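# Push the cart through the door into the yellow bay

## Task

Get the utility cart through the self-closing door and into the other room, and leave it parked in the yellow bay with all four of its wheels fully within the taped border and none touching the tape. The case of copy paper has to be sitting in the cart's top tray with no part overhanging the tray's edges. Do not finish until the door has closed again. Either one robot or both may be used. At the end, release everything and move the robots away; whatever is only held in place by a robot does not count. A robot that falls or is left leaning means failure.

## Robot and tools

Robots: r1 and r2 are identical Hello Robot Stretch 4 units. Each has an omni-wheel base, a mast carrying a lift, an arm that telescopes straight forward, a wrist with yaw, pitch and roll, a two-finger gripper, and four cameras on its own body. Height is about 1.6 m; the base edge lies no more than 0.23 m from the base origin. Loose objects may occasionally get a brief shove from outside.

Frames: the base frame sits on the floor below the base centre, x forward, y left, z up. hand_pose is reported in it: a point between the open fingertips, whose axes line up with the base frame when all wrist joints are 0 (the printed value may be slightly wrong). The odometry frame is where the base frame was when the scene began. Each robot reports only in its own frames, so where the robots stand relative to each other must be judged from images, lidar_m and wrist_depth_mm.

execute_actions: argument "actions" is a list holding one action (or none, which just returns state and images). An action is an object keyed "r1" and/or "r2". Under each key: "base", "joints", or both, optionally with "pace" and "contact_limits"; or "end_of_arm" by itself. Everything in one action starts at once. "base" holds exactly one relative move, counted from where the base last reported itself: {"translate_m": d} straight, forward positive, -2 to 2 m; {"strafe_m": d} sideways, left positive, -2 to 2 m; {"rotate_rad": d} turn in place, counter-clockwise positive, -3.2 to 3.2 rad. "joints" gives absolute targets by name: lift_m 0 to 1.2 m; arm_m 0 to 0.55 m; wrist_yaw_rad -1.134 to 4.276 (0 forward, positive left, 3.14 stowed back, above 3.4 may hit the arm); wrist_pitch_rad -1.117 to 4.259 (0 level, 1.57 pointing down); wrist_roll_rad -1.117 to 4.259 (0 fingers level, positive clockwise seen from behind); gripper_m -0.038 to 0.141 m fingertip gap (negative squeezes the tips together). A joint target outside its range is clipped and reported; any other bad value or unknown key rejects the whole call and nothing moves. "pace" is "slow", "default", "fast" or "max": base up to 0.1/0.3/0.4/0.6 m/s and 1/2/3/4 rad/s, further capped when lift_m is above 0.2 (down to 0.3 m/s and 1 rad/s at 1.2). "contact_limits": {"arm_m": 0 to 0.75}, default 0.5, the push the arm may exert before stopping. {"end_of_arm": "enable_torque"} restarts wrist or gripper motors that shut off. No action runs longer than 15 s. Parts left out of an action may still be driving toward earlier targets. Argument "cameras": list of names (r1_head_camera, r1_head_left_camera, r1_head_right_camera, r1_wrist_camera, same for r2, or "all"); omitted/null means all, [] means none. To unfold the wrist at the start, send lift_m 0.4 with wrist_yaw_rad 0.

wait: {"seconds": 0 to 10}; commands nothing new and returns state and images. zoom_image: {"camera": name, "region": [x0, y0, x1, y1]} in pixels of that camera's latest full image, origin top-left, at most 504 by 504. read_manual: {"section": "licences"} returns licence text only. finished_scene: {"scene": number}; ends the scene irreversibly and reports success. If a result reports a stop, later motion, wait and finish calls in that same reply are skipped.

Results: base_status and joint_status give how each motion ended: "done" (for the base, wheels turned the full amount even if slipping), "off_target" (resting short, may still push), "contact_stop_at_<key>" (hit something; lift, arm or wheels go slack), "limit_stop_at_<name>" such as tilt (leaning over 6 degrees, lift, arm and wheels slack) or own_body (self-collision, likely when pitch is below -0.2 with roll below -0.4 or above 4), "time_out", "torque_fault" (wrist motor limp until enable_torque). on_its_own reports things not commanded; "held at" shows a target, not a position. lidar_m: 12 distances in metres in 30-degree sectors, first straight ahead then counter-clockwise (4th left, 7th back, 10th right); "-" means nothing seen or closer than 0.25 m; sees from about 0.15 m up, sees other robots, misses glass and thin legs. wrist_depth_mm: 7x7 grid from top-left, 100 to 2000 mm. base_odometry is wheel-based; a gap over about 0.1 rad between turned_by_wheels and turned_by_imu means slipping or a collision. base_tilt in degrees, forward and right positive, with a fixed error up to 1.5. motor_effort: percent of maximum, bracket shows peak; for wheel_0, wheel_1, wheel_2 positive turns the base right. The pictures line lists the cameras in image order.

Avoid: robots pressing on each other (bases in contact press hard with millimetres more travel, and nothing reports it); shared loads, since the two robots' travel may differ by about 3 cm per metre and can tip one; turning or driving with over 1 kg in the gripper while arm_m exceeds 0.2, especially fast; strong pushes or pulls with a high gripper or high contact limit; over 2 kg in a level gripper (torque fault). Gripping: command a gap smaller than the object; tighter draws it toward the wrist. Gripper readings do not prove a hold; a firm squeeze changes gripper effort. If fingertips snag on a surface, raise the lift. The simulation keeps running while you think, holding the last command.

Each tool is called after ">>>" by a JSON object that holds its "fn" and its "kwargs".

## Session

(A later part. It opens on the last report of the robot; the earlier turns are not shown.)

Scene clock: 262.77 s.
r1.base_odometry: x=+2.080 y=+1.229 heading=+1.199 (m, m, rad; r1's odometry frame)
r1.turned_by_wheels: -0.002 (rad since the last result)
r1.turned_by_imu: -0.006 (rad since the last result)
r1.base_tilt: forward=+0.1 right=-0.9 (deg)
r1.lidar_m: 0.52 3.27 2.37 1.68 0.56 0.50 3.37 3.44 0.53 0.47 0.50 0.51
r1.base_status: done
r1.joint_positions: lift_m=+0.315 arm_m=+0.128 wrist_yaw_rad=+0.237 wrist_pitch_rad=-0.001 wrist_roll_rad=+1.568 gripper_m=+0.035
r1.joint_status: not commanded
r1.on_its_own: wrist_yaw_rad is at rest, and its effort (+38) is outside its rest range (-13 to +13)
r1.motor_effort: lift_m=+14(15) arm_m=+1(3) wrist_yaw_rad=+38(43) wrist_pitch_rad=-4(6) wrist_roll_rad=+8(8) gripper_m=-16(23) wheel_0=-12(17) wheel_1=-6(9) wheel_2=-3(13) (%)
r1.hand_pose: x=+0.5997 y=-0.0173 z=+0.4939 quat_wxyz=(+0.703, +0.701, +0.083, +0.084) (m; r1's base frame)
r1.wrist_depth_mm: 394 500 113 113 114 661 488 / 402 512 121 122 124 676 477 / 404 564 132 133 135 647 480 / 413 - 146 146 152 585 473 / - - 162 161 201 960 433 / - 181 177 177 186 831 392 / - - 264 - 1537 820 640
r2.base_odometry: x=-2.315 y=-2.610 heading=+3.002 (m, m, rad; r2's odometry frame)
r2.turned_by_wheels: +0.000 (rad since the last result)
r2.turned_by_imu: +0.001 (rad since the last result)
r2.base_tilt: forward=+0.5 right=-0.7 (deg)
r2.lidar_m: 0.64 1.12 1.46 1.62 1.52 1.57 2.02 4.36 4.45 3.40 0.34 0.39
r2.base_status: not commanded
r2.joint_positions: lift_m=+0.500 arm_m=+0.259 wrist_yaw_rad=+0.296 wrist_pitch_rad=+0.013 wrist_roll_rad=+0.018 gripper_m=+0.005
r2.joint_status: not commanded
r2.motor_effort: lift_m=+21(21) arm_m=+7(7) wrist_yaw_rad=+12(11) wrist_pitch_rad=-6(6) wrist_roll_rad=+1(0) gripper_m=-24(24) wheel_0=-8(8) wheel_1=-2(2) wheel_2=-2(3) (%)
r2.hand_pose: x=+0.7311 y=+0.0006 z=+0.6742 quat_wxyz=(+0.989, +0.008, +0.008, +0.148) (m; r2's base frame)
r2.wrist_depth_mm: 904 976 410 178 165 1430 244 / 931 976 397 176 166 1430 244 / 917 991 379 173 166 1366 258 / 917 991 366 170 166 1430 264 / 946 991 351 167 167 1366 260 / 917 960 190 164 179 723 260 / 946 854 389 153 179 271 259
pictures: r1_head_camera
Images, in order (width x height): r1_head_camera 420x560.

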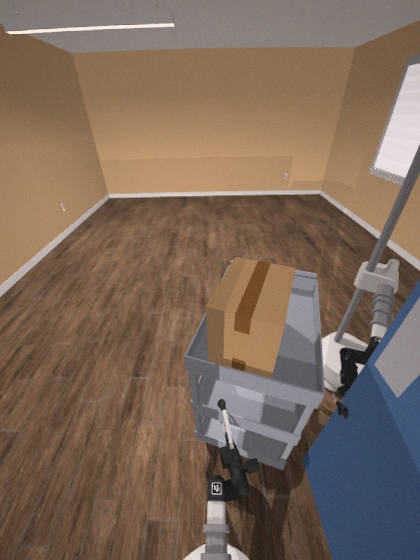

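>>> {"fn": "execute_actions", "kwargs": {"actions": [{"r1": {"joints": {"gripper_m": 0.14, "lift_m": 0.322}}, "r2": {"base": {"strafe_m": 0.09}, "joints": {"arm_m": 0.2}, "pace": "slow"}}], "cameras": ["r2_wrist_camera"]}}

>>> {"fn": "execute_actions", "kwargs": {"actions": [{"r1": {"joints": {"wrist_yaw_rad": 0.43, "arm_m": 0.15}}}], "cameras": ["r1_wrist_camera", "r1_head_camera"]}}

Scene clock: 313.00 s.
r1.base_odometry: x=+2.079 y=+1.229 heading=+1.201 (m, m, rad; r1's odometry frame)
r1.turned_by_wheels: +0.001 (rad since the last result)
r1.turned_by_imu: +0.001 (rad since the last result)
r1.base_tilt: forward=+0.2 right=-0.8 (deg)
r1.lidar_m: 0.51 3.30 2.35 1.71 0.52 0.49 3.37 3.47 0.54 0.51 0.56 0.50
r1.base_status: not commanded
r1.joint_positions: lift_m=+0.322 arm_m=+0.128 wrist_yaw_rad=+0.250 wrist_pitch_rad=-0.001 wrist_roll_rad=+1.569 gripper_m=+0.140
r1.joint_status: all done
r1.motor_effort: lift_m=+22(23) arm_m=+1(0) wrist_yaw_rad=-1(41) wrist_pitch_rad=-5(17) wrist_roll_rad=+2(9) gripper_m=-2(18) wheel_0=-1(12) wheel_1=-2(6) wheel_2=-3(6) (%)
r1.hand_pose: x=+0.5999 y=-0.0134 z=+0.5002 quat_wxyz=(+0.702, +0.701, +0.088, +0.089) (m; r1's base frame)
r1.wrist_depth_mm: 387 530 116 117 116 668 492 / 392 574 126 126 126 691 480 / 399 603 138 139 141 634 484 / 404 - 153 153 156 891 473 / - - 176 172 217 878 424 / - - 195 185 202 820 654 / 266 268 270 - 1255 278 621
r2.base_odometry: x=-2.328 y=-2.699 heading=+2.999 (m, m, rad; r2's odometry frame)
r2.turned_by_wheels: -0.003 (rad since the last result)
r2.turned_by_imu: -0.003 (rad since the last result)
r2.base_tilt: forward=+0.5 right=-0.6 (deg)
r2.lidar_m: 0.57 1.22 1.40 1.56 1.44 1.50 1.93 4.41 4.48 3.48 0.42 0.49
r2.base_status: done
r2.joint_positions: lift_m=+0.500 arm_m=+0.202 wrist_yaw_rad=+0.279 wrist_pitch_rad=+0.014 wrist_roll_rad=+0.018 gripper_m=+0.005
r2.joint_status: all done
r2.on_its_own: wrist_yaw_rad is at rest, and its effort (+60) is outside its rest range (-13 to +13)
r2.motor_effort: lift_m=+21(21) arm_m=-14(14) wrist_yaw_rad=+60(59) wrist_pitch_rad=-7(9) wrist_roll_rad=-1(1) gripper_m=-23(23) wheel_0=-25(25) wheel_1=-7(8) wheel_2=-6(7) (%)
r2.hand_pose: x=+0.6748 y=-0.0046 z=+0.6741 quat_wxyz=(+0.990, +0.008, +0.008, +0.139) (m; r2's base frame)
r2.wrist_depth_mm: 904 976 654 209 166 1499 1618 / 931 976 609 204 166 1499 1661 / 917 976 580 200 167 1499 1618 / 917 991 539 196 167 1499 1661 / 904 1008 508 193 168 931 1618 / 904 991 187 189 168 1397 676 / 931 946 477 158 168 1397 1576
pictures: r2_wrist_camera
Images, in order (width x height): r2_wrist_camera 616x392.

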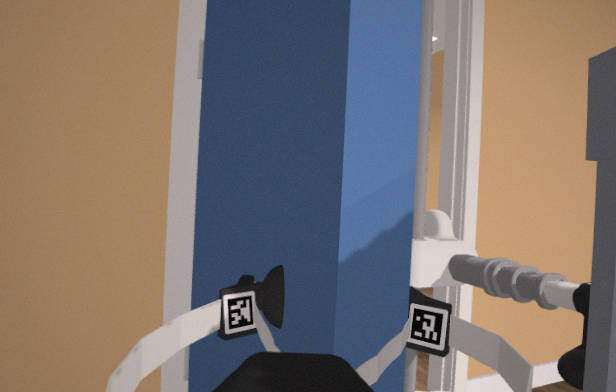

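Scene clock: 313.77 s.
r1.base_odometry: x=+2.079 y=+1.229 heading=+1.201 (m, m, rad; r1's odometry frame)
r1.turned_by_wheels: +0.000 (rad since the last result)
r1.turned_by_imu: +0.000 (rad since the last result)
r1.base_tilt: forward=+0.2 right=-0.8 (deg)
r1.lidar_m: 0.52 3.27 2.35 1.69 0.52 0.51 3.38 3.43 0.55 0.51 0.54 0.51
r1.base_status: not commanded
r1.joint_positions: lift_m=+0.322 arm_m=+0.149 wrist_yaw_rad=+0.432 wrist_pitch_rad=-0.001 wrist_roll_rad=+1.570 gripper_m=+0.140
r1.joint_status: all done
r1.motor_effort: lift_m=+23(23) arm_m=+7(6) wrist_yaw_rad=-6(7) wrist_pitch_rad=-5(6) wrist_roll_rad=+2(2) gripper_m=+1(1) wheel_0=+0(1) wheel_1=-1(2) wheel_2=-2(3) (%)
r1.hand_pose: x=+0.6182 y=+0.0414 z=+0.5001 quat_wxyz=(+0.691, +0.690, +0.151, +0.152) (m; r1's base frame)
r1.wrist_depth_mm: 392 496 - - - 585 492 / 392 - 103 103 103 569 480 / 397 - 114 114 114 976 449 / - - 132 132 132 960 535 / - - 156 155 167 891 676 / 238 232 183 175 200 247 253 / - - - - 251 809 634
r2.base_odometry: x=-2.328 y=-2.699 heading=+2.999 (m, m, rad; r2's odometry frame)
r2.turned_by_wheels: +0.000 (rad since the last result)
r2.turned_by_imu: +0.000 (rad since the last result)
r2.base_tilt: forward=+0.5 right=-0.7 (deg)
r2.lidar_m: 0.59 1.20 1.36 1.59 1.46 1.49 1.94 4.39 4.47 3.49 0.44 0.48
r2.base_status: not commanded
r2.joint_positions: lift_m=+0.500 arm_m=+0.202 wrist_yaw_rad=+0.279 wrist_pitch_rad=+0.014 wrist_roll_rad=+0.018 gripper_m=+0.005
r2.joint_status: not commanded
r2.on_its_own: wrist_yaw_rad is at rest, and its effort (+60) is outside its rest range (-13 to +13)
r2.motor_effort: lift_m=+21(21) arm_m=-13(14) wrist_yaw_rad=+60(61) wrist_pitch_rad=-9(8) wrist_roll_rad=+0(0) gripper_m=-27(26) wheel_0=-25(25) wheel_1=-7(7) wheel_2=-6(6) (%)
r2.hand_pose: x=+0.6748 y=-0.0046 z=+0.6741 quat_wxyz=(+0.990, +0.008, +0.008, +0.139) (m; r2's base frame)
r2.wrist_depth_mm: 904 976 654 209 166 1464 1661 / 904 976 603 205 167 1499 1661 / 904 976 569 200 166 1464 1618 / 917 976 539 196 167 1464 1618 / 904 991 512 192 167 931 1618 / 904 976 187 189 167 1430 707 / 904 931 473 158 168 1397 1661
pictures: r1_head_camera, r1_wrist_camera
Images, in order (width x height): r1_head_camera 420x560, r1_wrist_camera 616x392.

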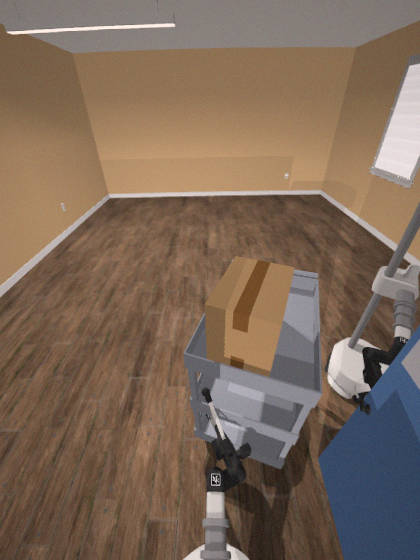

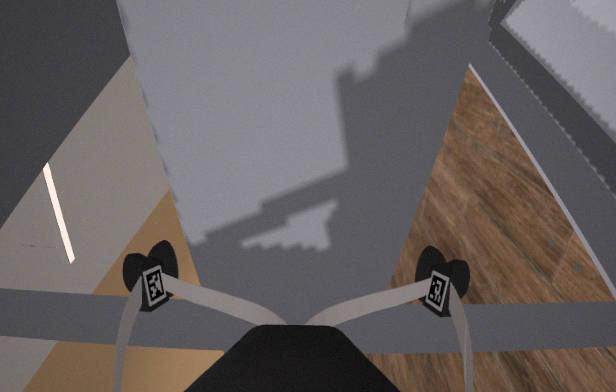

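>>> {"fn": "execute_actions", "kwargs": {"actions": [{"r1": {"joints": {"gripper_m": 0.035, "lift_m": 0.315}}, "r2": {"joints": {"wrist_yaw_rad": 0.262}}}], "cameras": ["r1_wrist_camera"]}}

>>> {"fn": "execute_actions", "kwargs": {"actions": [{"r1": {"base": {"translate_m": -0.3}, "pace": "slow"}}], "cameras": ["r1_head_camera"]}}

Scene clock: 321.07 s.
r1.base_odometry: x=+2.079 y=+1.229 heading=+1.202 (m, m, rad; r1's odometry frame)
r1.turned_by_wheels: +0.001 (rad since the last result)
r1.turned_by_imu: +0.000 (rad since the last result)
r1.base_tilt: forward=+0.4 right=-0.9 (deg)
r1.lidar_m: 0.50 3.30 2.34 1.69 0.53 0.50 3.39 3.46 0.54 0.52 0.55 0.52
r1.base_status: not commanded
r1.joint_positions: lift_m=+0.315 arm_m=+0.150 wrist_yaw_rad=+0.435 wrist_pitch_rad=-0.002 wrist_roll_rad=+1.570 gripper_m=+0.035
r1.joint_status: all done
r1.on_its_own: wrist_yaw_rad is at rest, and its effort (-15) is outside its rest range (-13 to +13)
r1.motor_effort: lift_m=+13(20) arm_m=+3(7) wrist_yaw_rad=-15(17) wrist_pitch_rad=+0(15) wrist_roll_rad=+1(3) gripper_m=-23(23) wheel_0=+2(2) wheel_1=+0(1) wheel_2=+4(3) (%)
r1.hand_pose: x=+0.6189 y=+0.0424 z=+0.4943 quat_wxyz=(+0.691, +0.690, +0.152, +0.154) (m; r1's base frame)
r1.wrist_depth_mm: 394 - - - - 621 488 / 397 - - - - 591 473 / 427 - 108 108 108 960 436 / - - 125 125 128 976 654 / - - 147 147 158 946 676 / 228 181 173 172 186 242 243 / - - 236 - 235 240 609
r2.base_odometry: x=-2.328 y=-2.699 heading=+3.000 (m, m, rad; r2's odometry frame)
r2.turned_by_wheels: +0.000 (rad since the last result)
r2.turned_by_imu: +0.002 (rad since the last result)
r2.base_tilt: forward=+0.5 right=-0.5 (deg)
r2.lidar_m: 0.58 1.20 1.38 1.60 1.44 1.49 1.93 4.39 4.50 3.49 0.45 0.50
r2.base_status: not commanded
r2.joint_positions: lift_m=+0.500 arm_m=+0.202 wrist_yaw_rad=+0.249 wrist_pitch_rad=+0.014 wrist_roll_rad=+0.018 gripper_m=+0.006
r2.joint_status: all done
r2.on_its_own: wrist_yaw_rad is at rest, and its effort (+37) is outside its rest range (-13 to +13)
r2.motor_effort: lift_m=+21(21) arm_m=-14(14) wrist_yaw_rad=+37(56) wrist_pitch_rad=-9(8) wrist_roll_rad=-3(1) gripper_m=-27(28) wheel_0=-21(25) wheel_1=-7(7) wheel_2=-5(6) (%)
r2.hand_pose: x=+0.6745 y=-0.0136 z=+0.6741 quat_wxyz=(+0.992, +0.008, +0.008, +0.124) (m; r2's base frame)
r2.wrist_depth_mm: 904 991 539 198 170 1499 1618 / 904 960 508 194 171 1464 1618 / 917 960 477 190 171 1499 1618 / 904 976 452 187 171 1464 1661 / 917 991 439 184 172 1430 1661 / 904 976 190 181 172 1430 676 / 904 946 459 162 174 172 1661
pictures: r1_wrist_camera
Images, in order (width x height): r1_wrist_camera 616x392.

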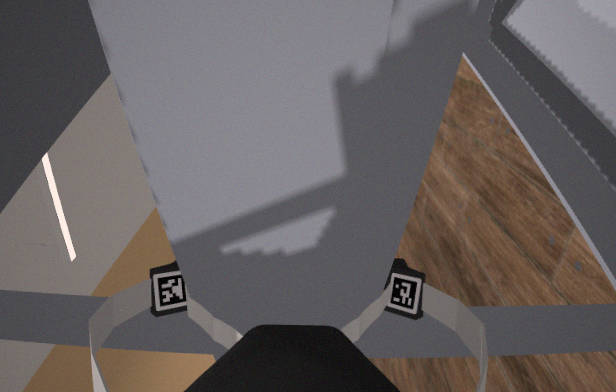

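Scene clock: 325.33 s.
r1.base_odometry: x=+1.971 y=+0.949 heading=+1.202 (m, m, rad; r1's odometry frame)
r1.turned_by_wheels: +0.001 (rad since the last result)
r1.turned_by_imu: +0.002 (rad since the last result)
r1.base_tilt: forward=-0.1 right=-0.9 (deg)
r1.lidar_m: 0.51 3.29 2.33 0.34 0.32 3.15 3.05 3.13 0.59 0.52 0.53 0.51
r1.base_status: done
r1.joint_positions: lift_m=+0.315 arm_m=+0.150 wrist_yaw_rad=+0.438 wrist_pitch_rad=-0.002 wrist_roll_rad=+1.571 gripper_m=+0.035
r1.joint_status: not commanded
r1.on_its_own: wrist_yaw_rad is at rest, and its effort (-24) is outside its rest range (-13 to +13)
r1.motor_effort: lift_m=+14(14) arm_m=+2(3) wrist_yaw_rad=-24(23) wrist_pitch_rad=-1(2) wrist_roll_rad=-2(2) gripper_m=-21(24) wheel_0=+2(0) wheel_1=+0(4) wheel_2=+7(14) (%)
r1.hand_pose: x=+0.6190 y=+0.0432 z=+0.4943 quat_wxyz=(+0.690, +0.690, +0.153, +0.154) (m; r1's base frame)
r1.wrist_depth_mm: 394 - - - - 634 484 / 399 480 103 103 103 580 473 / 407 - 112 112 112 976 439 / - - 128 128 131 976 535 / - - 149 149 184 960 676 / 230 181 172 172 185 778 654 / - 235 230 - 229 234 609
r2.base_odometry: x=-2.328 y=-2.699 heading=+3.000 (m, m, rad; r2's odometry frame)
r2.turned_by_wheels: +0.000 (rad since the last result)
r2.turned_by_imu: +0.001 (rad since the last result)
r2.base_tilt: forward=+0.7 right=-0.7 (deg)
r2.lidar_m: 0.60 1.20 1.40 1.56 1.44 1.48 1.93 4.40 4.49 3.50 0.73 0.51
r2.base_status: not commanded
r2.joint_positions: lift_m=+0.500 arm_m=+0.202 wrist_yaw_rad=+0.249 wrist_pitch_rad=+0.014 wrist_roll_rad=+0.018 gripper_m=+0.006
r2.joint_status: not commanded
r2.on_its_own: wrist_yaw_rad is at rest, and its effort (+37) is outside its rest range (-13 to +13)
r2.motor_effort: lift_m=+21(21) arm_m=-14(14) wrist_yaw_rad=+37(37) wrist_pitch_rad=-8(8) wrist_roll_rad=+1(1) gripper_m=-28(29) wheel_0=-21(21) wheel_1=-7(7) wheel_2=-5(5) (%)
r2.hand_pose: x=+0.6745 y=-0.0136 z=+0.6741 quat_wxyz=(+0.992, +0.008, +0.008, +0.124) (m; r2's base frame)
r2.wrist_depth_mm: 904 960 535 197 170 1464 258 / 904 976 500 194 171 342 257 / 904 976 477 190 171 362 277 / 904 991 455 187 171 1464 1708 / 917 976 439 183 171 1499 1756 / 917 976 191 181 173 854 1756 / 904 946 452 161 175 172 640
pictures: r1_head_camera
Images, in order (width x height): r1_head_camera 420x560.

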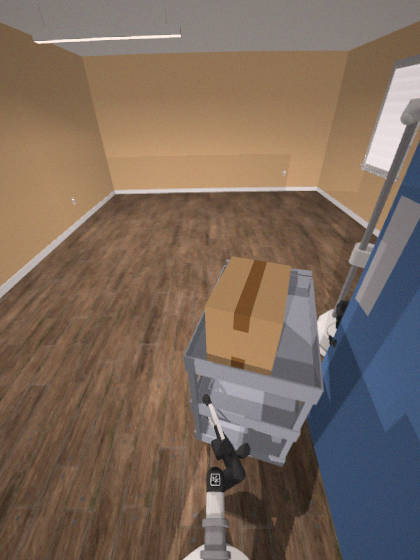

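>>> {"fn": "execute_actions", "kwargs": {"actions": [{"r1": {"base": {"translate_m": -0.4}, "pace": "slow"}}], "cameras": ["r1_head_camera"]}}

Scene clock: 335.10 s.
r1.base_odometry: x=+1.827 y=+0.576 heading=+1.203 (m, m, rad; r1's odometry frame)
r1.turned_by_wheels: +0.001 (rad since the last result)
r1.turned_by_imu: +0.001 (rad since the last result)
r1.base_tilt: forward=+0.2 right=-1.0 (deg)
r1.lidar_m: 0.52 3.28 0.35 0.66 2.31 2.77 2.63 2.74 2.63 0.76 0.60 0.51
r1.base_status: done
r1.joint_positions: lift_m=+0.315 arm_m=+0.150 wrist_yaw_rad=+0.437 wrist_pitch_rad=-0.003 wrist_roll_rad=+1.573 gripper_m=+0.035
r1.joint_status: not commanded
r1.on_its_own: wrist_yaw_rad is at rest, and its effort (-20) is outside its rest range (-13 to +13)
r1.motor_effort: lift_m=+14(14) arm_m=+2(2) wrist_yaw_rad=-20(23) wrist_pitch_rad=+1(1) wrist_roll_rad=-9(9) gripper_m=-23(22) wheel_0=+2(5) wheel_1=-1(5) wheel_2=+6(12) (%)
r1.hand_pose: x=+0.6190 y=+0.0428 z=+0.4944 quat_wxyz=(+0.689, +0.691, +0.152, +0.154) (m; r1's base frame)
r1.wrist_depth_mm: 392 504 - - - 640 484 / 402 293 105 105 105 615 473 / 407 - 117 117 117 976 452 / - - 132 132 136 960 415 / - - 151 151 185 960 683 / 231 180 172 172 184 778 647 / 229 225 223 - 224 227 609
r2.base_odometry: x=-2.328 y=-2.699 heading=+3.000 (m, m, rad; r2's odometry frame)
r2.turned_by_wheels: +0.000 (rad since the last result)
r2.turned_by_imu: +0.003 (rad since the last result)
r2.base_tilt: forward=+0.5 right=-0.7 (deg)
r2.lidar_m: 0.58 1.21 1.37 1.58 1.46 1.47 1.91 4.40 4.49 3.47 3.23 0.82
r2.base_status: not commanded
r2.joint_positions: lift_m=+0.500 arm_m=+0.202 wrist_yaw_rad=+0.249 wrist_pitch_rad=+0.014 wrist_roll_rad=+0.018 gripper_m=+0.006
r2.joint_status: not commanded
r2.on_its_own: wrist_yaw_rad is at rest, and its effort (+37) is outside its rest range (-13 to +13)
r2.motor_effort: lift_m=+21(21) arm_m=-14(14) wrist_yaw_rad=+37(36) wrist_pitch_rad=-7(8) wrist_roll_rad=-1(0) gripper_m=-28(27) wheel_0=-21(21) wheel_1=-7(7) wheel_2=-5(5) (%)
r2.hand_pose: x=+0.6745 y=-0.0136 z=+0.6741 quat_wxyz=(+0.992, +0.008, +0.008, +0.124) (m; r2's base frame)
r2.wrist_depth_mm: 904 960 535 198 170 647 1708 / 904 960 504 194 171 364 336 / 904 976 473 190 171 375 389 / 904 976 459 186 172 1464 1661 / 904 1008 436 184 172 1537 1756 / 917 960 190 180 173 891 1661 / 917 946 455 161 174 172 640
pictures: r1_head_camera
Images, in order (width x height): r1_head_camera 420x560.

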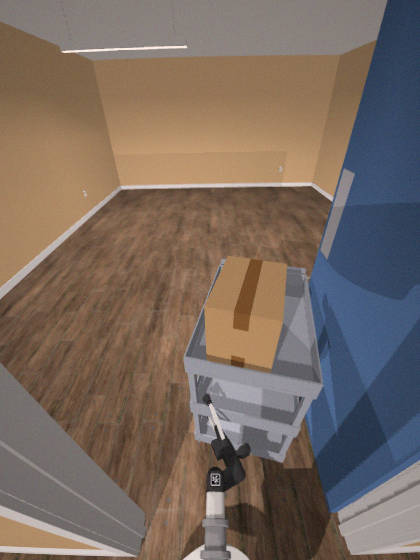

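>>> {"fn": "execute_actions", "kwargs": {"actions": [{"r1": {"base": {"translate_m": -0.45}, "pace": "slow"}}], "cameras": ["r1_head_camera", "r1_head_right_camera"]}}

Scene clock: 344.97 s.
r1.base_odometry: x=+1.666 y=+0.156 heading=+1.202 (m, m, rad; r1's odometry frame)
r1.turned_by_wheels: -0.001 (rad since the last result)
r1.turned_by_imu: -0.001 (rad since the last result)
r1.base_tilt: forward=+0.2 right=-0.9 (deg)
r1.lidar_m: 0.52 0.67 0.88 2.22 2.30 2.26 2.16 2.27 2.64 2.50 0.89 0.55
r1.base_status: done
r1.joint_positions: lift_m=+0.315 arm_m=+0.150 wrist_yaw_rad=+0.427 wrist_pitch_rad=-0.001 wrist_roll_rad=+1.570 gripper_m=+0.035
r1.joint_status: not commanded
r1.motor_effort: lift_m=+15(15) arm_m=+2(1) wrist_yaw_rad=+8(25) wrist_pitch_rad=-6(5) wrist_roll_rad=+0(11) gripper_m=-21(24) wheel_0=-5(6) wheel_1=-5(6) wheel_2=+3(10) (%)
r1.hand_pose: x=+0.6194 y=+0.0400 z=+0.4937 quat_wxyz=(+0.691, +0.691, +0.150, +0.150) (m; r1's base frame)
r1.wrist_depth_mm: 397 473 109 110 111 661 477 / 404 517 119 119 121 647 477 / 413 - 131 131 133 603 473 / - - 144 145 151 960 424 / - - 161 161 224 946 676 / 229 180 178 179 190 768 634 / 222 220 216 - 221 226 229
r2.base_odometry: x=-2.328 y=-2.699 heading=+3.000 (m, m, rad; r2's odometry frame)
r2.turned_by_wheels: +0.000 (rad since the last result)
r2.turned_by_imu: +0.003 (rad since the last result)
r2.base_tilt: forward=+0.7 right=-0.8 (deg)
r2.lidar_m: 0.60 1.20 1.39 1.57 1.45 1.47 1.92 4.39 4.52 3.48 3.25 2.17
r2.base_status: not commanded
r2.joint_positions: lift_m=+0.500 arm_m=+0.202 wrist_yaw_rad=+0.249 wrist_pitch_rad=+0.014 wrist_roll_rad=+0.018 gripper_m=+0.006
r2.joint_status: not commanded
r2.on_its_own: wrist_yaw_rad is at rest, and its effort (+36) is outside its rest range (-13 to +13)
r2.motor_effort: lift_m=+21(21) arm_m=-14(14) wrist_yaw_rad=+36(38) wrist_pitch_rad=-8(9) wrist_roll_rad=+1(1) gripper_m=-26(27) wheel_0=-21(21) wheel_1=-7(7) wheel_2=-5(5) (%)
r2.hand_pose: x=+0.6745 y=-0.0136 z=+0.6741 quat_wxyz=(+0.992, +0.008, +0.008, +0.124) (m; r2's base frame)
r2.wrist_depth_mm: 904 960 535 198 170 1430 1708 / 891 976 504 194 170 1499 1661 / 904 976 477 190 171 1464 1756 / 904 976 459 187 172 1499 1708 / 904 976 436 183 172 1499 1708 / 891 976 190 180 172 1499 1708 / 904 960 452 162 175 172 1661
pictures: r1_head_camera, r1_head_right_camera
Images, in order (width x height): r1_head_camera 420x560, r1_head_right_camera 420x672.

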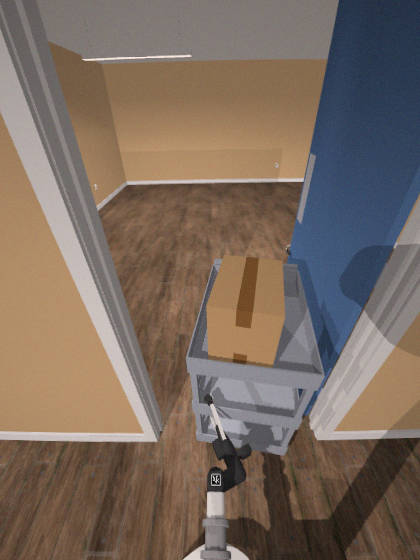

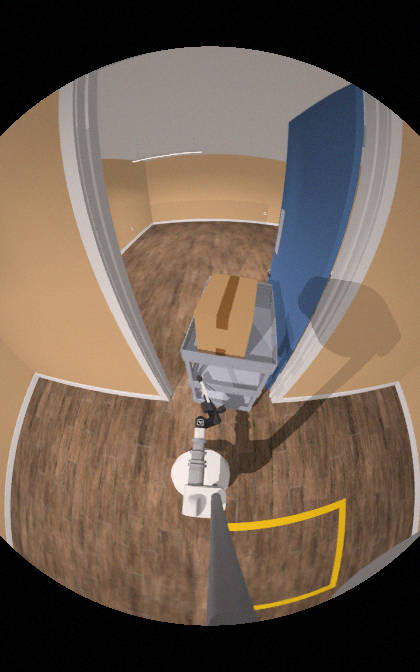

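>>> {"fn": "execute_actions", "kwargs": {"actions": [{"r1": {"base": {"translate_m": -0.55}, "joints": {"gripper_m": 0.02}}}], "cameras": ["r1_head_camera", "r1_head_right_camera"]}}

Scene clock: 354.37 s.
r1.base_odometry: x=+1.467 y=-0.357 heading=+1.201 (m, m, rad; r1's odometry frame)
r1.turned_by_wheels: -0.001 (rad since the last result)
r1.turned_by_imu: -0.006 (rad since the last result)
r1.base_tilt: forward=+0.2 right=-0.9 (deg)
r1.lidar_m: 0.53 1.17 1.61 2.20 2.30 1.68 1.61 1.69 2.29 2.52 1.70 0.57
r1.base_status: done
r1.joint_positions: lift_m=+0.315 arm_m=+0.150 wrist_yaw_rad=+0.422 wrist_pitch_rad=+0.000 wrist_roll_rad=+1.571 gripper_m=+0.020
r1.joint_status: all done
r1.on_its_own: wrist_yaw_rad is at rest, and its effort (+24) is outside its rest range (-13 to +13)
r1.motor_effort: lift_m=+16(16) arm_m=+0(2) wrist_yaw_rad=+24(28) wrist_pitch_rad=-6(13) wrist_roll_rad=-3(7) gripper_m=-21(28) wheel_0=-9(14) wheel_1=-4(9) wheel_2=-4(12) (%)
r1.hand_pose: x=+0.6198 y=+0.0383 z=+0.4935 quat_wxyz=(+0.691, +0.692, +0.148, +0.148) (m; r1's base frame)
r1.wrist_depth_mm: 397 544 129 129 131 668 484 / 404 554 136 137 141 676 469 / 407 609 145 146 150 627 477 / 410 - 156 156 931 878 455 / 878 891 168 168 878 878 512 / 917 175 178 179 185 809 647 / 204 208 204 - 210 213 214
r2.base_odometry: x=-2.328 y=-2.699 heading=+3.000 (m, m, rad; r2's odometry frame)
r2.turned_by_wheels: +0.000 (rad since the last result)
r2.turned_by_imu: +0.002 (rad since the last result)
r2.base_tilt: forward=+0.6 right=-0.6 (deg)
r2.lidar_m: 0.56 1.23 1.40 1.54 1.44 1.48 1.93 4.39 4.49 3.50 3.24 2.18
r2.base_status: not commanded
r2.joint_positions: lift_m=+0.500 arm_m=+0.202 wrist_yaw_rad=+0.249 wrist_pitch_rad=+0.014 wrist_roll_rad=+0.018 gripper_m=+0.006
r2.joint_status: not commanded
r2.on_its_own: wrist_yaw_rad is at rest, and its effort (+37) is outside its rest range (-13 to +13)
r2.motor_effort: lift_m=+21(21) arm_m=-14(14) wrist_yaw_rad=+37(37) wrist_pitch_rad=-7(7) wrist_roll_rad=+0(1) gripper_m=-27(26) wheel_0=-21(21) wheel_1=-7(7) wheel_2=-5(5) (%)
r2.hand_pose: x=+0.6745 y=-0.0136 z=+0.6741 quat_wxyz=(+0.992, +0.008, +0.008, +0.124) (m; r2's base frame)
r2.wrist_depth_mm: 891 960 539 198 171 1499 1708 / 904 991 504 194 170 1464 1708 / 878 991 477 190 171 1499 1708 / 904 991 455 187 171 1499 1661 / 904 991 433 184 171 1537 1756 / 904 976 190 181 173 1499 1708 / 917 946 455 162 174 172 1661
pictures: r1_head_camera, r1_head_right_camera
Images, in order (width x height): r1_head_camera 420x560, r1_head_right_camera 420x672.

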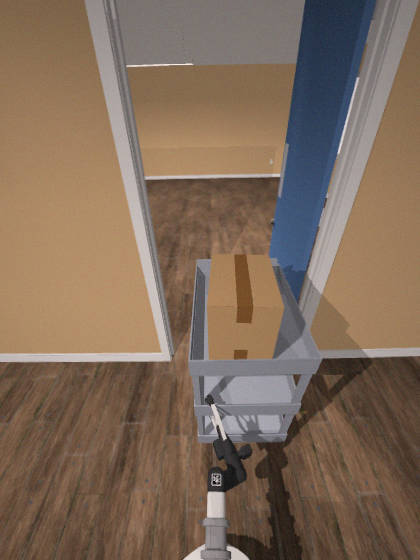

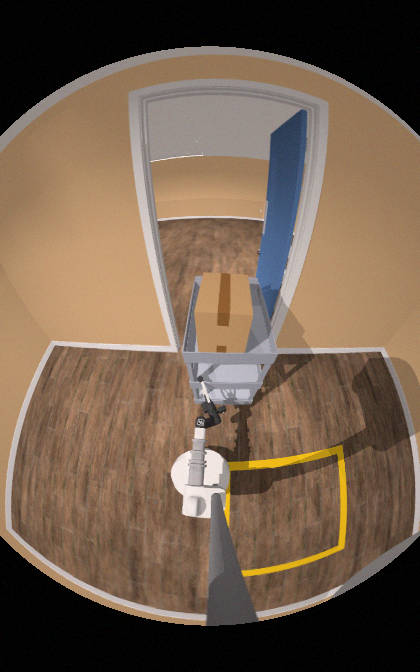

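>>> {"fn": "execute_actions", "kwargs": {"actions": [{"r1": {"base": {"translate_m": -0.3}}}], "cameras": []}}

>>> {"fn": "execute_actions", "kwargs": {"actions": [{"r1": {"base": {"strafe_m": -0.35}, "pace": "slow"}, "r2": {"joints": {"gripper_m": 0.14, "arm_m": 0.05}}}], "cameras": ["r1_head_camera", "r2_head_camera"]}}

Scene clock: 364.07 s.
r1.base_odometry: x=+1.359 y=-0.636 heading=+1.200 (m, m, rad; r1's odometry frame)
r1.turned_by_wheels: -0.001 (rad since the last result)
r1.turned_by_imu: -0.004 (rad since the last result)
r1.base_tilt: forward=+0.2 right=-0.8 (deg)
r1.lidar_m: 0.54 1.50 2.01 2.20 1.95 1.38 1.32 1.37 1.89 2.53 2.15 0.60
r1.base_status: done
r1.joint_positions: lift_m=+0.315 arm_m=+0.150 wrist_yaw_rad=+0.423 wrist_pitch_rad=+0.000 wrist_roll_rad=+1.571 gripper_m=+0.020
r1.joint_status: not commanded
r1.on_its_own: wrist_yaw_rad is at rest, and its effort (+20) is outside its rest range (-13 to +13)
r1.motor_effort: lift_m=+16(16) arm_m=+0(0) wrist_yaw_rad=+20(31) wrist_pitch_rad=-8(9) wrist_roll_rad=-2(3) gripper_m=-21(25) wheel_0=-7(16) wheel_1=-2(12) wheel_2=-1(10) (%)
r1.hand_pose: x=+0.6198 y=+0.0387 z=+0.4933 quat_wxyz=(+0.691, +0.691, +0.149, +0.148) (m; r1's base frame)
r1.wrist_depth_mm: 399 554 139 140 143 668 477 / 402 603 146 147 732 676 469 / 413 615 154 154 759 661 477 / 413 1160 163 163 1182 654 462 / 1255 1255 172 173 1255 960 418 / 1281 176 181 182 185 820 654 / 201 204 202 - 208 209 214
r2.base_odometry: x=-2.328 y=-2.699 heading=+3.000 (m, m, rad; r2's odometry frame)
r2.turned_by_wheels: +0.000 (rad since the last result)
r2.turned_by_imu: +0.002 (rad since the last result)
r2.base_tilt: forward=+0.4 right=-0.5 (deg)
r2.lidar_m: 0.56 1.19 1.38 1.59 1.44 1.50 1.92 4.39 4.49 3.46 3.25 2.18
r2.base_status: not commanded
r2.joint_positions: lift_m=+0.500 arm_m=+0.202 wrist_yaw_rad=+0.249 wrist_pitch_rad=+0.014 wrist_roll_rad=+0.018 gripper_m=+0.006
r2.joint_status: not commanded
r2.on_its_own: wrist_yaw_rad is at rest, and its effort (+36) is outside its rest range (-13 to +13)
r2.motor_effort: lift_m=+21(21) arm_m=-14(14) wrist_yaw_rad=+36(37) wrist_pitch_rad=-6(7) wrist_roll_rad=+0(1) gripper_m=-24(27) wheel_0=-21(21) wheel_1=-7(7) wheel_2=-5(5) (%)
r2.hand_pose: x=+0.6745 y=-0.0136 z=+0.6741 quat_wxyz=(+0.992, +0.008, +0.008, +0.124) (m; r2's base frame)
r2.wrist_depth_mm: 891 991 535 198 170 1464 1661 / 904 991 504 194 170 1464 1708 / 904 991 477 191 171 1537 1708 / 904 991 459 187 172 1499 1708 / 904 991 436 184 172 1464 1756 / 917 976 190 181 173 1537 1708 / 904 946 445 162 174 172 1661
pictures: none
No camera images: the call's "cameras" was empty. Leave "cameras" out to get every camera's image.

Scene clock: 368.73 s.
r1.base_odometry: x=+1.685 y=-0.763 heading=+1.201 (m, m, rad; r1's odometry frame)
r1.turned_by_wheels: +0.001 (rad since the last result)
r1.turned_by_imu: +0.002 (rad since the last result)
r1.base_tilt: forward=+0.1 right=-0.8 (deg)
r1.lidar_m: 0.53 0.67 2.03 2.54 1.93 1.38 1.30 1.37 1.83 2.16 2.14 0.75
r1.base_status: done
r1.joint_positions: lift_m=+0.315 arm_m=+0.150 wrist_yaw_rad=+0.439 wrist_pitch_rad=-0.001 wrist_roll_rad=+1.576 gripper_m=+0.020
r1.joint_status: not commanded
r1.on_its_own: wrist_yaw_rad is at rest, and its effort (-27) is outside its rest range (-13 to +13); wrist_roll_rad is at rest, and its effort (-17) is outside its rest range (-13 to +13)
r1.motor_effort: lift_m=+17(17) arm_m=+1(0) wrist_yaw_rad=-27(59) wrist_pitch_rad=-5(8) wrist_roll_rad=-17(18) gripper_m=-24(23) wheel_0=+7(20) wheel_1=+0(6) wheel_2=+2(8) (%)
r1.hand_pose: x=+0.6192 y=+0.0435 z=+0.4936 quat_wxyz=(+0.688, +0.692, +0.154, +0.154) (m; r1's base frame)
r1.wrist_depth_mm: 402 597 200 200 1618 603 477 / 407 609 195 195 1336 654 469 / 410 615 191 192 1661 661 473 / 410 627 187 189 1661 661 469 / 413 634 184 185 798 654 466 / 436 176 180 181 185 549 439 / 196 831 177 - 1281 200 647
r2.base_odometry: x=-2.328 y=-2.699 heading=+3.002 (m, m, rad; r2's odometry frame)
r2.turned_by_wheels: +0.002 (rad since the last result)
r2.turned_by_imu: -0.060 (rad since the last result)
r2.base_tilt: forward=+0.6 right=-0.7 (deg)
r2.lidar_m: 0.62 1.10 1.36 1.62 1.43 1.45 1.83 3.78 4.48 3.58 3.24 2.34
r2.base_status: not commanded
r2.joint_positions: lift_m=+0.500 arm_m=+0.189 wrist_yaw_rad=+0.262 wrist_pitch_rad=+0.013 wrist_roll_rad=+0.018 gripper_m=+0.140
r2.joint_status: arm_m contact_stop (moved -0.013 of -0.152); the others done
r2.on_its_own: arm_m is slack since a contact_stop (your +0.050 is given up)
r2.motor_effort: lift_m=+19(21) arm_m=+0(24) wrist_yaw_rad=+1(38) wrist_pitch_rad=-7(12) wrist_roll_rad=+0(0) gripper_m=-3(36) wheel_0=-6(26) wheel_1=-1(17) wheel_2=+0(10) (%)
r2.hand_pose: x=+0.6616 y=-0.0097 z=+0.6743 quat_wxyz=(+0.991, +0.008, +0.008, +0.131) (m; r2's base frame)
r2.wrist_depth_mm: 891 991 580 307 208 1537 1756 / 917 991 569 303 207 1576 1863 / 917 991 554 298 204 1537 1863 / 904 991 535 293 204 1537 1756 / 917 976 521 291 204 1576 1863 / 904 203 418 285 201 208 1863 / 917 976 569 139 203 1537 1863
pictures: r1_head_camera, r2_head_camera
Images, in order (width x height): r1_head_camera 420x560, r2_head_camera 420x560.

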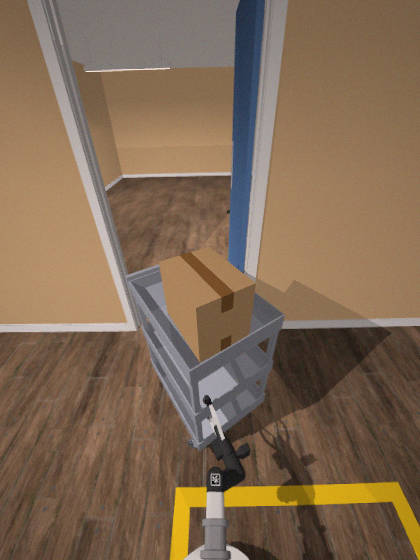

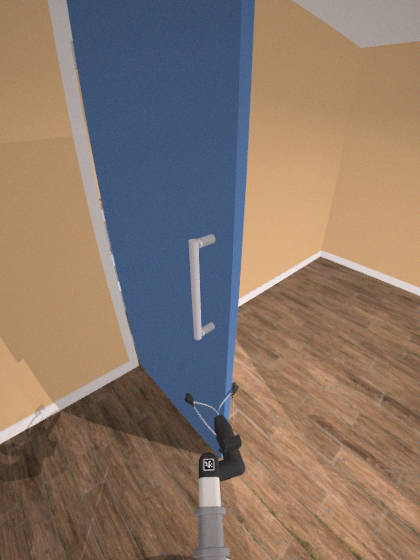

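>>> {"fn": "execute_actions", "kwargs": {"actions": [{"r1": {"base": {"translate_m": -0.35}}, "r2": {"base": {"translate_m": -0.2}, "joints": {"arm_m": 0.12}, "pace": "slow"}}], "cameras": []}}

>>> {"fn": "execute_actions", "kwargs": {"actions": [{"r1": {"base": {"strafe_m": -0.25}, "pace": "slow"}}], "cameras": ["r1_head_camera"]}}

Scene clock: 378.10 s.
r1.base_odometry: x=+1.558 y=-1.089 heading=+1.200 (m, m, rad; r1's odometry frame)
r1.turned_by_wheels: -0.001 (rad since the last result)
r1.turned_by_imu: -0.005 (rad since the last result)
r1.base_tilt: forward=+0.1 right=-0.9 (deg)
r1.lidar_m: 0.52 0.77 2.52 2.53 1.42 1.02 0.95 1.00 1.37 2.18 2.24 0.71
r1.base_status: done
r1.joint_positions: lift_m=+0.315 arm_m=+0.150 wrist_yaw_rad=+0.419 wrist_pitch_rad=+0.001 wrist_roll_rad=+1.569 gripper_m=+0.020
r1.joint_status: not commanded
r1.on_its_own: wrist_yaw_rad is at rest, and its effort (+32) is outside its rest range (-13 to +13)
r1.motor_effort: lift_m=+17(17) arm_m=-1(2) wrist_yaw_rad=+32(33) wrist_pitch_rad=-12(14) wrist_roll_rad=+4(18) gripper_m=-25(30) wheel_0=-8(13) wheel_1=-3(11) wheel_2=-4(16) (%)
r1.hand_pose: x=+0.6203 y=+0.0374 z=+0.4930 quat_wxyz=(+0.693, +0.691, +0.147, +0.147) (m; r1's base frame)
r1.wrist_depth_mm: 399 591 191 193 1397 615 477 / 404 609 190 190 820 661 469 / 415 615 187 188 820 661 473 / 415 621 185 186 820 647 469 / 418 627 182 185 798 647 466 / 1863 179 181 182 188 559 445 / 183 186 179 - 212 193 208
r2.base_odometry: x=-2.130 y=-2.727 heading=+3.002 (m, m, rad; r2's odometry frame)
r2.turned_by_wheels: +0.000 (rad since the last result)
r2.turned_by_imu: +0.002 (rad since the last result)
r2.base_tilt: forward=+0.5 right=-0.6 (deg)
r2.lidar_m: 1.24 1.49 1.52 1.46 1.33 1.35 1.68 3.35 4.30 3.75 3.38 1.33
r2.base_status: done
r2.joint_positions: lift_m=+0.500 arm_m=+0.122 wrist_yaw_rad=+0.262 wrist_pitch_rad=+0.013 wrist_roll_rad=+0.018 gripper_m=+0.140
r2.joint_status: all done
r2.motor_effort: lift_m=+20(20) arm_m=-9(14) wrist_yaw_rad=+1(9) wrist_pitch_rad=-6(6) wrist_roll_rad=-1(1) gripper_m=-3(2) wheel_0=-1(12) wheel_1=-2(9) wheel_2=+1(10) (%)
r2.hand_pose: x=+0.5937 y=-0.0098 z=+0.6743 quat_wxyz=(+0.991, +0.008, +0.008, +0.130) (m; r2's base frame)
r2.wrist_depth_mm: 1078 1205 1281 1160 1025 917 - / 1098 1182 1281 1138 1008 904 - / 1078 1160 1281 1138 1025 878 - / 1098 1205 1229 1138 991 904 - / 1098 1160 1281 1138 991 891 - / 1098 203 1255 1138 960 854 - / 1118 1205 1229 141 991 878 1863
pictures: none
No camera images: the call's "cameras" was empty. Leave "cameras" out to get every camera's image.

Scene clock: 381.77 s.
r1.base_odometry: x=+1.791 y=-1.179 heading=+1.201 (m, m, rad; r1's odometry frame)
r1.turned_by_wheels: +0.001 (rad since the last result)
r1.turned_by_imu: +0.003 (rad since the last result)
r1.base_tilt: forward=+0.3 right=-0.8 (deg)
r1.lidar_m: 0.51 0.61 2.53 2.78 1.42 1.00 0.95 0.97 1.37 1.92 1.99 1.91
r1.base_status: done
r1.joint_positions: lift_m=+0.315 arm_m=+0.150 wrist_yaw_rad=+0.440 wrist_pitch_rad=+0.000 wrist_roll_rad=+1.576 gripper_m=+0.020
r1.joint_status: not commanded
r1.on_its_own: wrist_yaw_rad is at rest, and its effort (-29) is outside its rest range (-13 to +13); wrist_roll_rad is at rest, and its effort (-18) is outside its rest range (-13 to +13)
r1.motor_effort: lift_m=+16(16) arm_m=-1(1) wrist_yaw_rad=-29(44) wrist_pitch_rad=-7(12) wrist_roll_rad=-18(18) gripper_m=-22(22) wheel_0=+8(16) wheel_1=+1(6) wheel_2=+3(9) (%)
r1.hand_pose: x=+0.6194 y=+0.0437 z=+0.4935 quat_wxyz=(+0.688, +0.692, +0.155, +0.154) (m; r1's base frame)
r1.wrist_depth_mm: 402 1255 1255 247 1308 946 466 / 404 615 236 231 1464 603 469 / 413 621 219 216 1464 661 473 / 415 627 204 203 904 668 469 / 415 634 190 191 831 661 466 / 413 176 179 180 186 564 459 / 402 574 171 - 707 554 442
r2.base_odometry: x=-2.130 y=-2.727 heading=+3.002 (m, m, rad; r2's odometry frame)
r2.turned_by_wheels: +0.000 (rad since the last result)
r2.turned_by_imu: +0.001 (rad since the last result)
r2.base_tilt: forward=+0.4 right=-0.7 (deg)
r2.lidar_m: 1.61 1.50 1.52 1.47 1.32 1.33 1.66 3.36 4.31 3.71 3.38 2.57
r2.base_status: not commanded
r2.joint_positions: lift_m=+0.500 arm_m=+0.122 wrist_yaw_rad=+0.262 wrist_pitch_rad=+0.013 wrist_roll_rad=+0.018 gripper_m=+0.140
r2.joint_status: not commanded
r2.motor_effort: lift_m=+20(20) arm_m=-9(9) wrist_yaw_rad=+1(1) wrist_pitch_rad=-6(7) wrist_roll_rad=+0(1) gripper_m=-3(2) wheel_0=-1(1) wheel_1=-2(2) wheel_2=+1(1) (%)
r2.hand_pose: x=+0.5937 y=-0.0098 z=+0.6743 quat_wxyz=(+0.991, +0.008, +0.008, +0.130) (m; r2's base frame)
r2.wrist_depth_mm: 1078 1160 1281 1366 1464 1863 - / 1098 1160 1281 1397 1464 1863 - / 1098 1182 1336 1397 1499 1863 - / 1078 1182 1308 1397 1464 1983 - / 1118 1182 1308 1397 1464 1863 - / 1098 203 1281 1397 1464 1921 - / 1098 1182 1255 141 1464 1708 1863
pictures: r1_head_camera
Images, in order (width x height): r1_head_camera 420x560.

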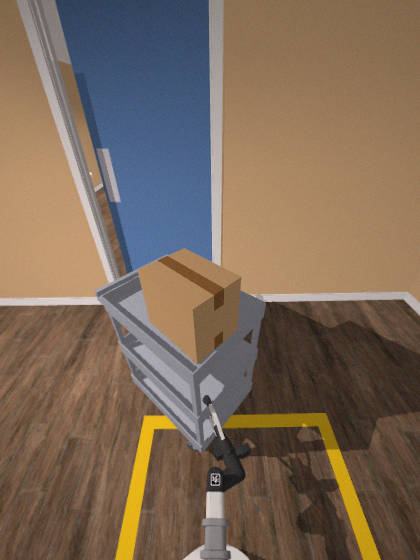

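>>> {"fn": "execute_actions", "kwargs": {"actions": [{"r1": {"joints": {"gripper_m": 0.14, "lift_m": 0.322}}}], "cameras": []}}

>>> {"fn": "execute_actions", "kwargs": {"actions": [{"r1": {"joints": {"wrist_yaw_rad": 0.05, "arm_m": 0.26}}}], "cameras": ["r1_wrist_camera", "r1_head_camera"]}}

Scene clock: 400.43 s.
r1.base_odometry: x=+1.791 y=-1.179 heading=+1.200 (m, m, rad; r1's odometry frame)
r1.turned_by_wheels: -0.001 (rad since the last result)
r1.turned_by_imu: -0.002 (rad since the last result)
r1.base_tilt: forward=+0.1 right=-0.8 (deg)
r1.lidar_m: 0.54 0.62 2.51 2.79 1.41 1.02 0.94 0.98 1.36 1.92 2.00 1.94
r1.base_status: not commanded
r1.joint_positions: lift_m=+0.322 arm_m=+0.150 wrist_yaw_rad=+0.430 wrist_pitch_rad=-0.001 wrist_roll_rad=+1.571 gripper_m=+0.140
r1.joint_status: all done
r1.motor_effort: lift_m=+23(26) arm_m=-1(1) wrist_yaw_rad=+0(27) wrist_pitch_rad=-5(20) wrist_roll_rad=-1(17) gripper_m=+0(19) wheel_0=+2(8) wheel_1=+0(1) wheel_2=-1(3) (%)
r1.hand_pose: x=+0.6198 y=+0.0407 z=+0.5001 quat_wxyz=(+0.691, +0.691, +0.150, +0.151) (m; r1's base frame)
r1.wrist_depth_mm: 389 1281 1281 265 1281 976 466 / 392 597 1430 246 1464 621 480 / 399 597 1537 229 1537 676 480 / 407 603 216 213 891 676 480 / 404 530 204 200 842 634 477 / 404 521 185 187 197 574 469 / 362 200 180 - 723 569 466
r2.base_odometry: x=-2.130 y=-2.727 heading=+3.002 (m, m, rad; r2's odometry frame)
r2.turned_by_wheels: +0.000 (rad since the last result)
r2.turned_by_imu: +0.002 (rad since the last result)
r2.base_tilt: forward=+0.6 right=-0.7 (deg)
r2.lidar_m: 1.66 1.48 1.51 1.48 1.32 1.31 1.68 3.35 4.32 3.73 3.38 2.58
r2.base_status: not commanded
r2.joint_positions: lift_m=+0.500 arm_m=+0.122 wrist_yaw_rad=+0.262 wrist_pitch_rad=+0.013 wrist_roll_rad=+0.018 gripper_m=+0.140
r2.joint_status: not commanded
r2.motor_effort: lift_m=+20(20) arm_m=-9(9) wrist_yaw_rad=+0(1) wrist_pitch_rad=-6(5) wrist_roll_rad=+0(0) gripper_m=-2(2) wheel_0=-1(1) wheel_1=-2(2) wheel_2=+1(2) (%)
r2.hand_pose: x=+0.5937 y=-0.0098 z=+0.6743 quat_wxyz=(+0.991, +0.008, +0.008, +0.130) (m; r2's base frame)
r2.wrist_depth_mm: 1078 1160 1308 1430 1618 1863 - / 1078 1182 1308 1464 1576 1863 - / 1098 1182 1281 1499 1618 1808 - / 1078 1182 1308 1464 1708 1921 - / 1098 1182 1308 1430 1661 1863 - / 1098 202 1229 1464 1576 1921 - / 1078 1229 1281 141 1661 1708 1921
pictures: none
No camera images: the call's "cameras" was empty. Leave "cameras" out to get every camera's image.

Scene clock: 401.77 s.
r1.base_odometry: x=+1.791 y=-1.179 heading=+1.200 (m, m, rad; r1's odometry frame)
r1.turned_by_wheels: +0.000 (rad since the last result)
r1.turned_by_imu: +0.000 (rad since the last result)
r1.base_tilt: forward=+0.1 right=-0.8 (deg)
r1.lidar_m: 0.53 0.61 2.51 2.79 1.41 1.00 0.94 1.00 1.37 1.93 2.00 1.91
r1.base_status: not commanded
r1.joint_positions: lift_m=+0.322 arm_m=+0.259 wrist_yaw_rad=+0.050 wrist_pitch_rad=-0.001 wrist_roll_rad=+1.571 gripper_m=+0.140
r1.joint_status: all done
r1.motor_effort: lift_m=+23(23) arm_m=+5(5) wrist_yaw_rad=-1(6) wrist_pitch_rad=-6(6) wrist_roll_rad=-1(1) gripper_m=-1(1) wheel_0=+2(2) wheel_1=+0(1) wheel_2=-1(1) (%)
r1.hand_pose: x=+0.7225 y=-0.0729 z=+0.5000 quat_wxyz=(+0.707, +0.707, +0.018, +0.018) (m; r1's base frame)
r1.wrist_depth_mm: 1308 1308 1308 1336 1336 976 707 / 1336 1308 1308 375 1308 917 661 / 377 1336 1308 304 1336 854 415 / 402 1336 1366 260 1366 976 462 / 404 525 1464 226 1464 569 477 / 404 525 193 196 211 580 469 / 402 609 759 - 778 609 466
r2.base_odometry: x=-2.130 y=-2.727 heading=+3.002 (m, m, rad; r2's odometry frame)
r2.turned_by_wheels: +0.000 (rad since the last result)
r2.turned_by_imu: +0.000 (rad since the last result)
r2.base_tilt: forward=+0.4 right=-0.8 (deg)
r2.lidar_m: 1.66 1.48 1.49 1.47 1.30 1.33 1.67 3.37 4.31 3.73 3.38 2.59
r2.base_status: not commanded
r2.joint_positions: lift_m=+0.500 arm_m=+0.122 wrist_yaw_rad=+0.262 wrist_pitch_rad=+0.013 wrist_roll_rad=+0.018 gripper_m=+0.140
r2.joint_status: not commanded
r2.motor_effort: lift_m=+20(20) arm_m=-9(9) wrist_yaw_rad=+0(1) wrist_pitch_rad=-7(6) wrist_roll_rad=-1(0) gripper_m=-2(4) wheel_0=-1(1) wheel_1=-2(2) wheel_2=+1(1) (%)
r2.hand_pose: x=+0.5937 y=-0.0098 z=+0.6743 quat_wxyz=(+0.991, +0.008, +0.008, +0.130) (m; r2's base frame)
r2.wrist_depth_mm: 1098 1182 1308 1430 1618 1983 - / 1078 1182 1308 1464 1618 1863 - / 1118 1205 1336 1430 1661 1808 - / 1078 1182 1308 1430 1576 1808 - / 1098 1182 1308 1499 1661 1863 - / 1098 203 1255 1464 1537 1921 - / 1118 1205 1308 141 1618 1708 1921
pictures: r1_head_camera, r1_wrist_camera
Images, in order (width x height): r1_head_camera 420x560, r1_wrist_camera 616x392.

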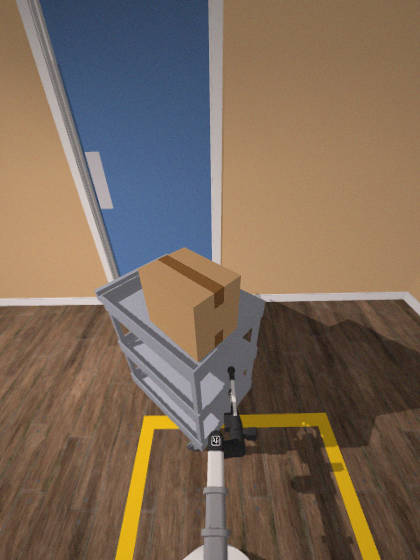

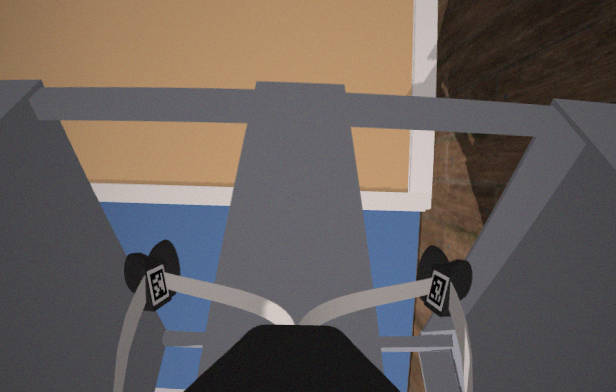

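>>> {"fn": "execute_actions", "kwargs": {"actions": [{"r1": {"joints": {"gripper_m": 0.025, "lift_m": 0.315, "arm_m": 0.275}}}], "cameras": ["r1_wrist_camera"]}}

>>> {"fn": "execute_actions", "kwargs": {"actions": [{"r1": {"base": {"translate_m": -0.35}, "pace": "slow"}}], "cameras": ["r1_head_camera"]}}

Scene clock: 408.53 s.
r1.base_odometry: x=+1.791 y=-1.179 heading=+1.200 (m, m, rad; r1's odometry frame)
r1.turned_by_wheels: +0.000 (rad since the last result)
r1.turned_by_imu: +0.000 (rad since the last result)
r1.base_tilt: forward=+0.2 right=-0.9 (deg)
r1.lidar_m: 0.52 0.60 2.54 2.78 1.42 1.01 0.95 1.00 1.37 1.90 1.99 1.91
r1.base_status: not commanded
r1.joint_positions: lift_m=+0.315 arm_m=+0.275 wrist_yaw_rad=+0.057 wrist_pitch_rad=-0.001 wrist_roll_rad=+1.569 gripper_m=+0.025
r1.joint_status: all done
r1.on_its_own: wrist_yaw_rad is at rest, and its effort (-21) is outside its rest range (-13 to +13)
r1.motor_effort: lift_m=+15(29) arm_m=+2(5) wrist_yaw_rad=-21(21) wrist_pitch_rad=-4(15) wrist_roll_rad=+3(2) gripper_m=-22(22) wheel_0=+1(2) wheel_1=+0(0) wheel_2=+6(6) (%)
r1.hand_pose: x=+0.7386 y=-0.0709 z=+0.4940 quat_wxyz=(+0.707, +0.706, +0.020, +0.021) (m; r1's base frame)
r1.wrist_depth_mm: 1255 1308 1308 1336 1308 960 691 / 330 332 334 324 343 842 647 / 1308 1336 1308 268 1308 904 387 / 410 1336 240 230 1397 960 436 / 418 1397 204 201 1336 574 469 / 410 180 178 179 188 564 462 / 413 627 161 - 768 591 459
r2.base_odometry: x=-2.130 y=-2.727 heading=+3.002 (m, m, rad; r2's odometry frame)
r2.turned_by_wheels: +0.000 (rad since the last result)
r2.turned_by_imu: +0.002 (rad since the last result)
r2.base_tilt: forward=+0.5 right=-0.7 (deg)
r2.lidar_m: 1.66 1.47 1.51 1.44 1.34 1.32 1.69 3.35 4.28 3.73 3.38 2.57
r2.base_status: not commanded
r2.joint_positions: lift_m=+0.500 arm_m=+0.122 wrist_yaw_rad=+0.262 wrist_pitch_rad=+0.013 wrist_roll_rad=+0.018 gripper_m=+0.140
r2.joint_status: not commanded
r2.motor_effort: lift_m=+20(20) arm_m=-9(9) wrist_yaw_rad=+1(1) wrist_pitch_rad=-6(6) wrist_roll_rad=+1(0) gripper_m=+0(1) wheel_0=-1(1) wheel_1=-2(2) wheel_2=+1(1) (%)
r2.hand_pose: x=+0.5937 y=-0.0098 z=+0.6743 quat_wxyz=(+0.991, +0.008, +0.008, +0.130) (m; r2's base frame)
r2.wrist_depth_mm: 1078 1160 1308 1430 1618 1808 - / 1078 1182 1308 1430 1618 1921 - / 1078 1205 1336 1430 1618 1921 - / 1098 1205 1308 1464 1618 1921 - / 1118 1182 1336 1464 1661 1863 - / 1098 203 1255 1464 1576 1863 - / 1118 1229 1281 141 1661 1708 1921
pictures: r1_wrist_camera
Images, in order (width x height): r1_wrist_camera 616x392.

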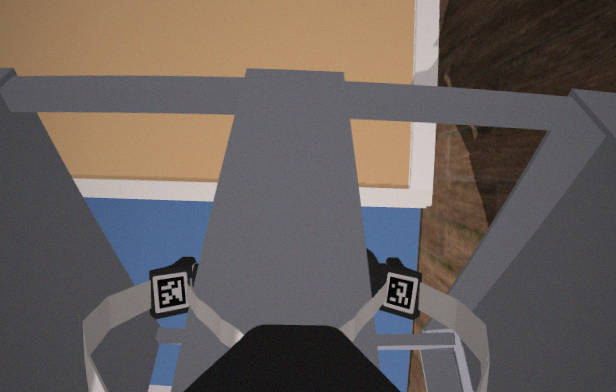

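Scene clock: 413.30 s.
r1.base_odometry: x=+1.664 y=-1.505 heading=+1.199 (m, m, rad; r1's odometry frame)
r1.turned_by_wheels: -0.001 (rad since the last result)
r1.turned_by_imu: -0.004 (rad since the last result)
r1.base_tilt: forward=+0.2 right=-0.7 (deg)
r1.lidar_m: 0.58 0.70 2.90 2.74 0.91 0.65 0.61 0.63 0.86 1.93 2.01 0.78
r1.base_status: done
r1.joint_positions: lift_m=+0.315 arm_m=+0.275 wrist_yaw_rad=+0.044 wrist_pitch_rad=-0.002 wrist_roll_rad=+1.566 gripper_m=+0.025
r1.joint_status: not commanded
r1.on_its_own: wrist_yaw_rad is at rest, and its effort (+17) is outside its rest range (-13 to +13)
r1.motor_effort: lift_m=+15(15) arm_m=+1(2) wrist_yaw_rad=+17(28) wrist_pitch_rad=-1(5) wrist_roll_rad=+12(12) gripper_m=-21(25) wheel_0=-9(10) wheel_1=-5(6) wheel_2=+0(14) (%)
r1.hand_pose: x=+0.7378 y=-0.0747 z=+0.4941 quat_wxyz=(+0.709, +0.705, +0.015, +0.016) (m; r1's base frame)
r1.wrist_depth_mm: 278 274 271 259 276 281 282 / 1661 1661 1708 240 1661 960 676 / 404 1708 227 223 1661 991 439 / 410 615 213 208 1708 609 477 / 410 609 195 196 809 661 469 / 413 179 183 185 188 569 459 / 410 621 175 - 1464 597 462
r2.base_odometry: x=-2.130 y=-2.727 heading=+3.002 (m, m, rad; r2's odometry frame)
r2.turned_by_wheels: +0.000 (rad since the last result)
r2.turned_by_imu: +0.001 (rad since the last result)
r2.base_tilt: forward=+0.6 right=-0.9 (deg)
r2.lidar_m: 1.68 1.49 1.52 1.47 1.29 1.33 1.68 3.37 4.31 3.72 3.36 2.59
r2.base_status: not commanded
r2.joint_positions: lift_m=+0.500 arm_m=+0.122 wrist_yaw_rad=+0.262 wrist_pitch_rad=+0.013 wrist_roll_rad=+0.018 gripper_m=+0.140
r2.joint_status: not commanded
r2.motor_effort: lift_m=+20(20) arm_m=-9(9) wrist_yaw_rad=+0(0) wrist_pitch_rad=-7(7) wrist_roll_rad=-1(1) gripper_m=-3(1) wheel_0=-1(1) wheel_1=-2(2) wheel_2=+1(1) (%)
r2.hand_pose: x=+0.5937 y=-0.0098 z=+0.6743 quat_wxyz=(+0.991, +0.008, +0.008, +0.130) (m; r2's base frame)
r2.wrist_depth_mm: 1060 1182 1281 1430 1661 1921 - / 1060 1205 1281 1464 1618 1863 - / 1118 1182 1281 1464 1618 1921 - / 1098 1205 1308 1464 1661 1863 - / 1098 1205 1336 1499 1661 1983 - / 1098 204 1255 1464 1537 1921 - / 1078 1205 1255 141 1661 1708 1863
pictures: r1_head_camera
Images, in order (width x height): r1_head_camera 420x560.

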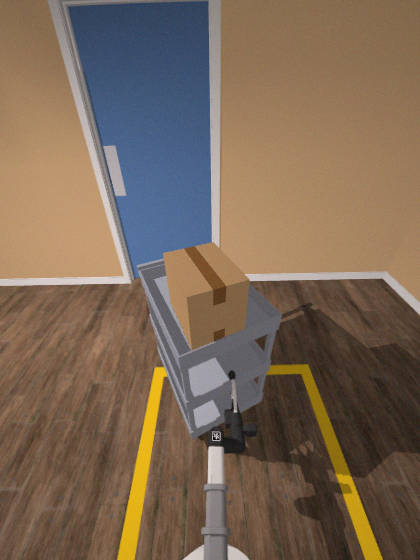

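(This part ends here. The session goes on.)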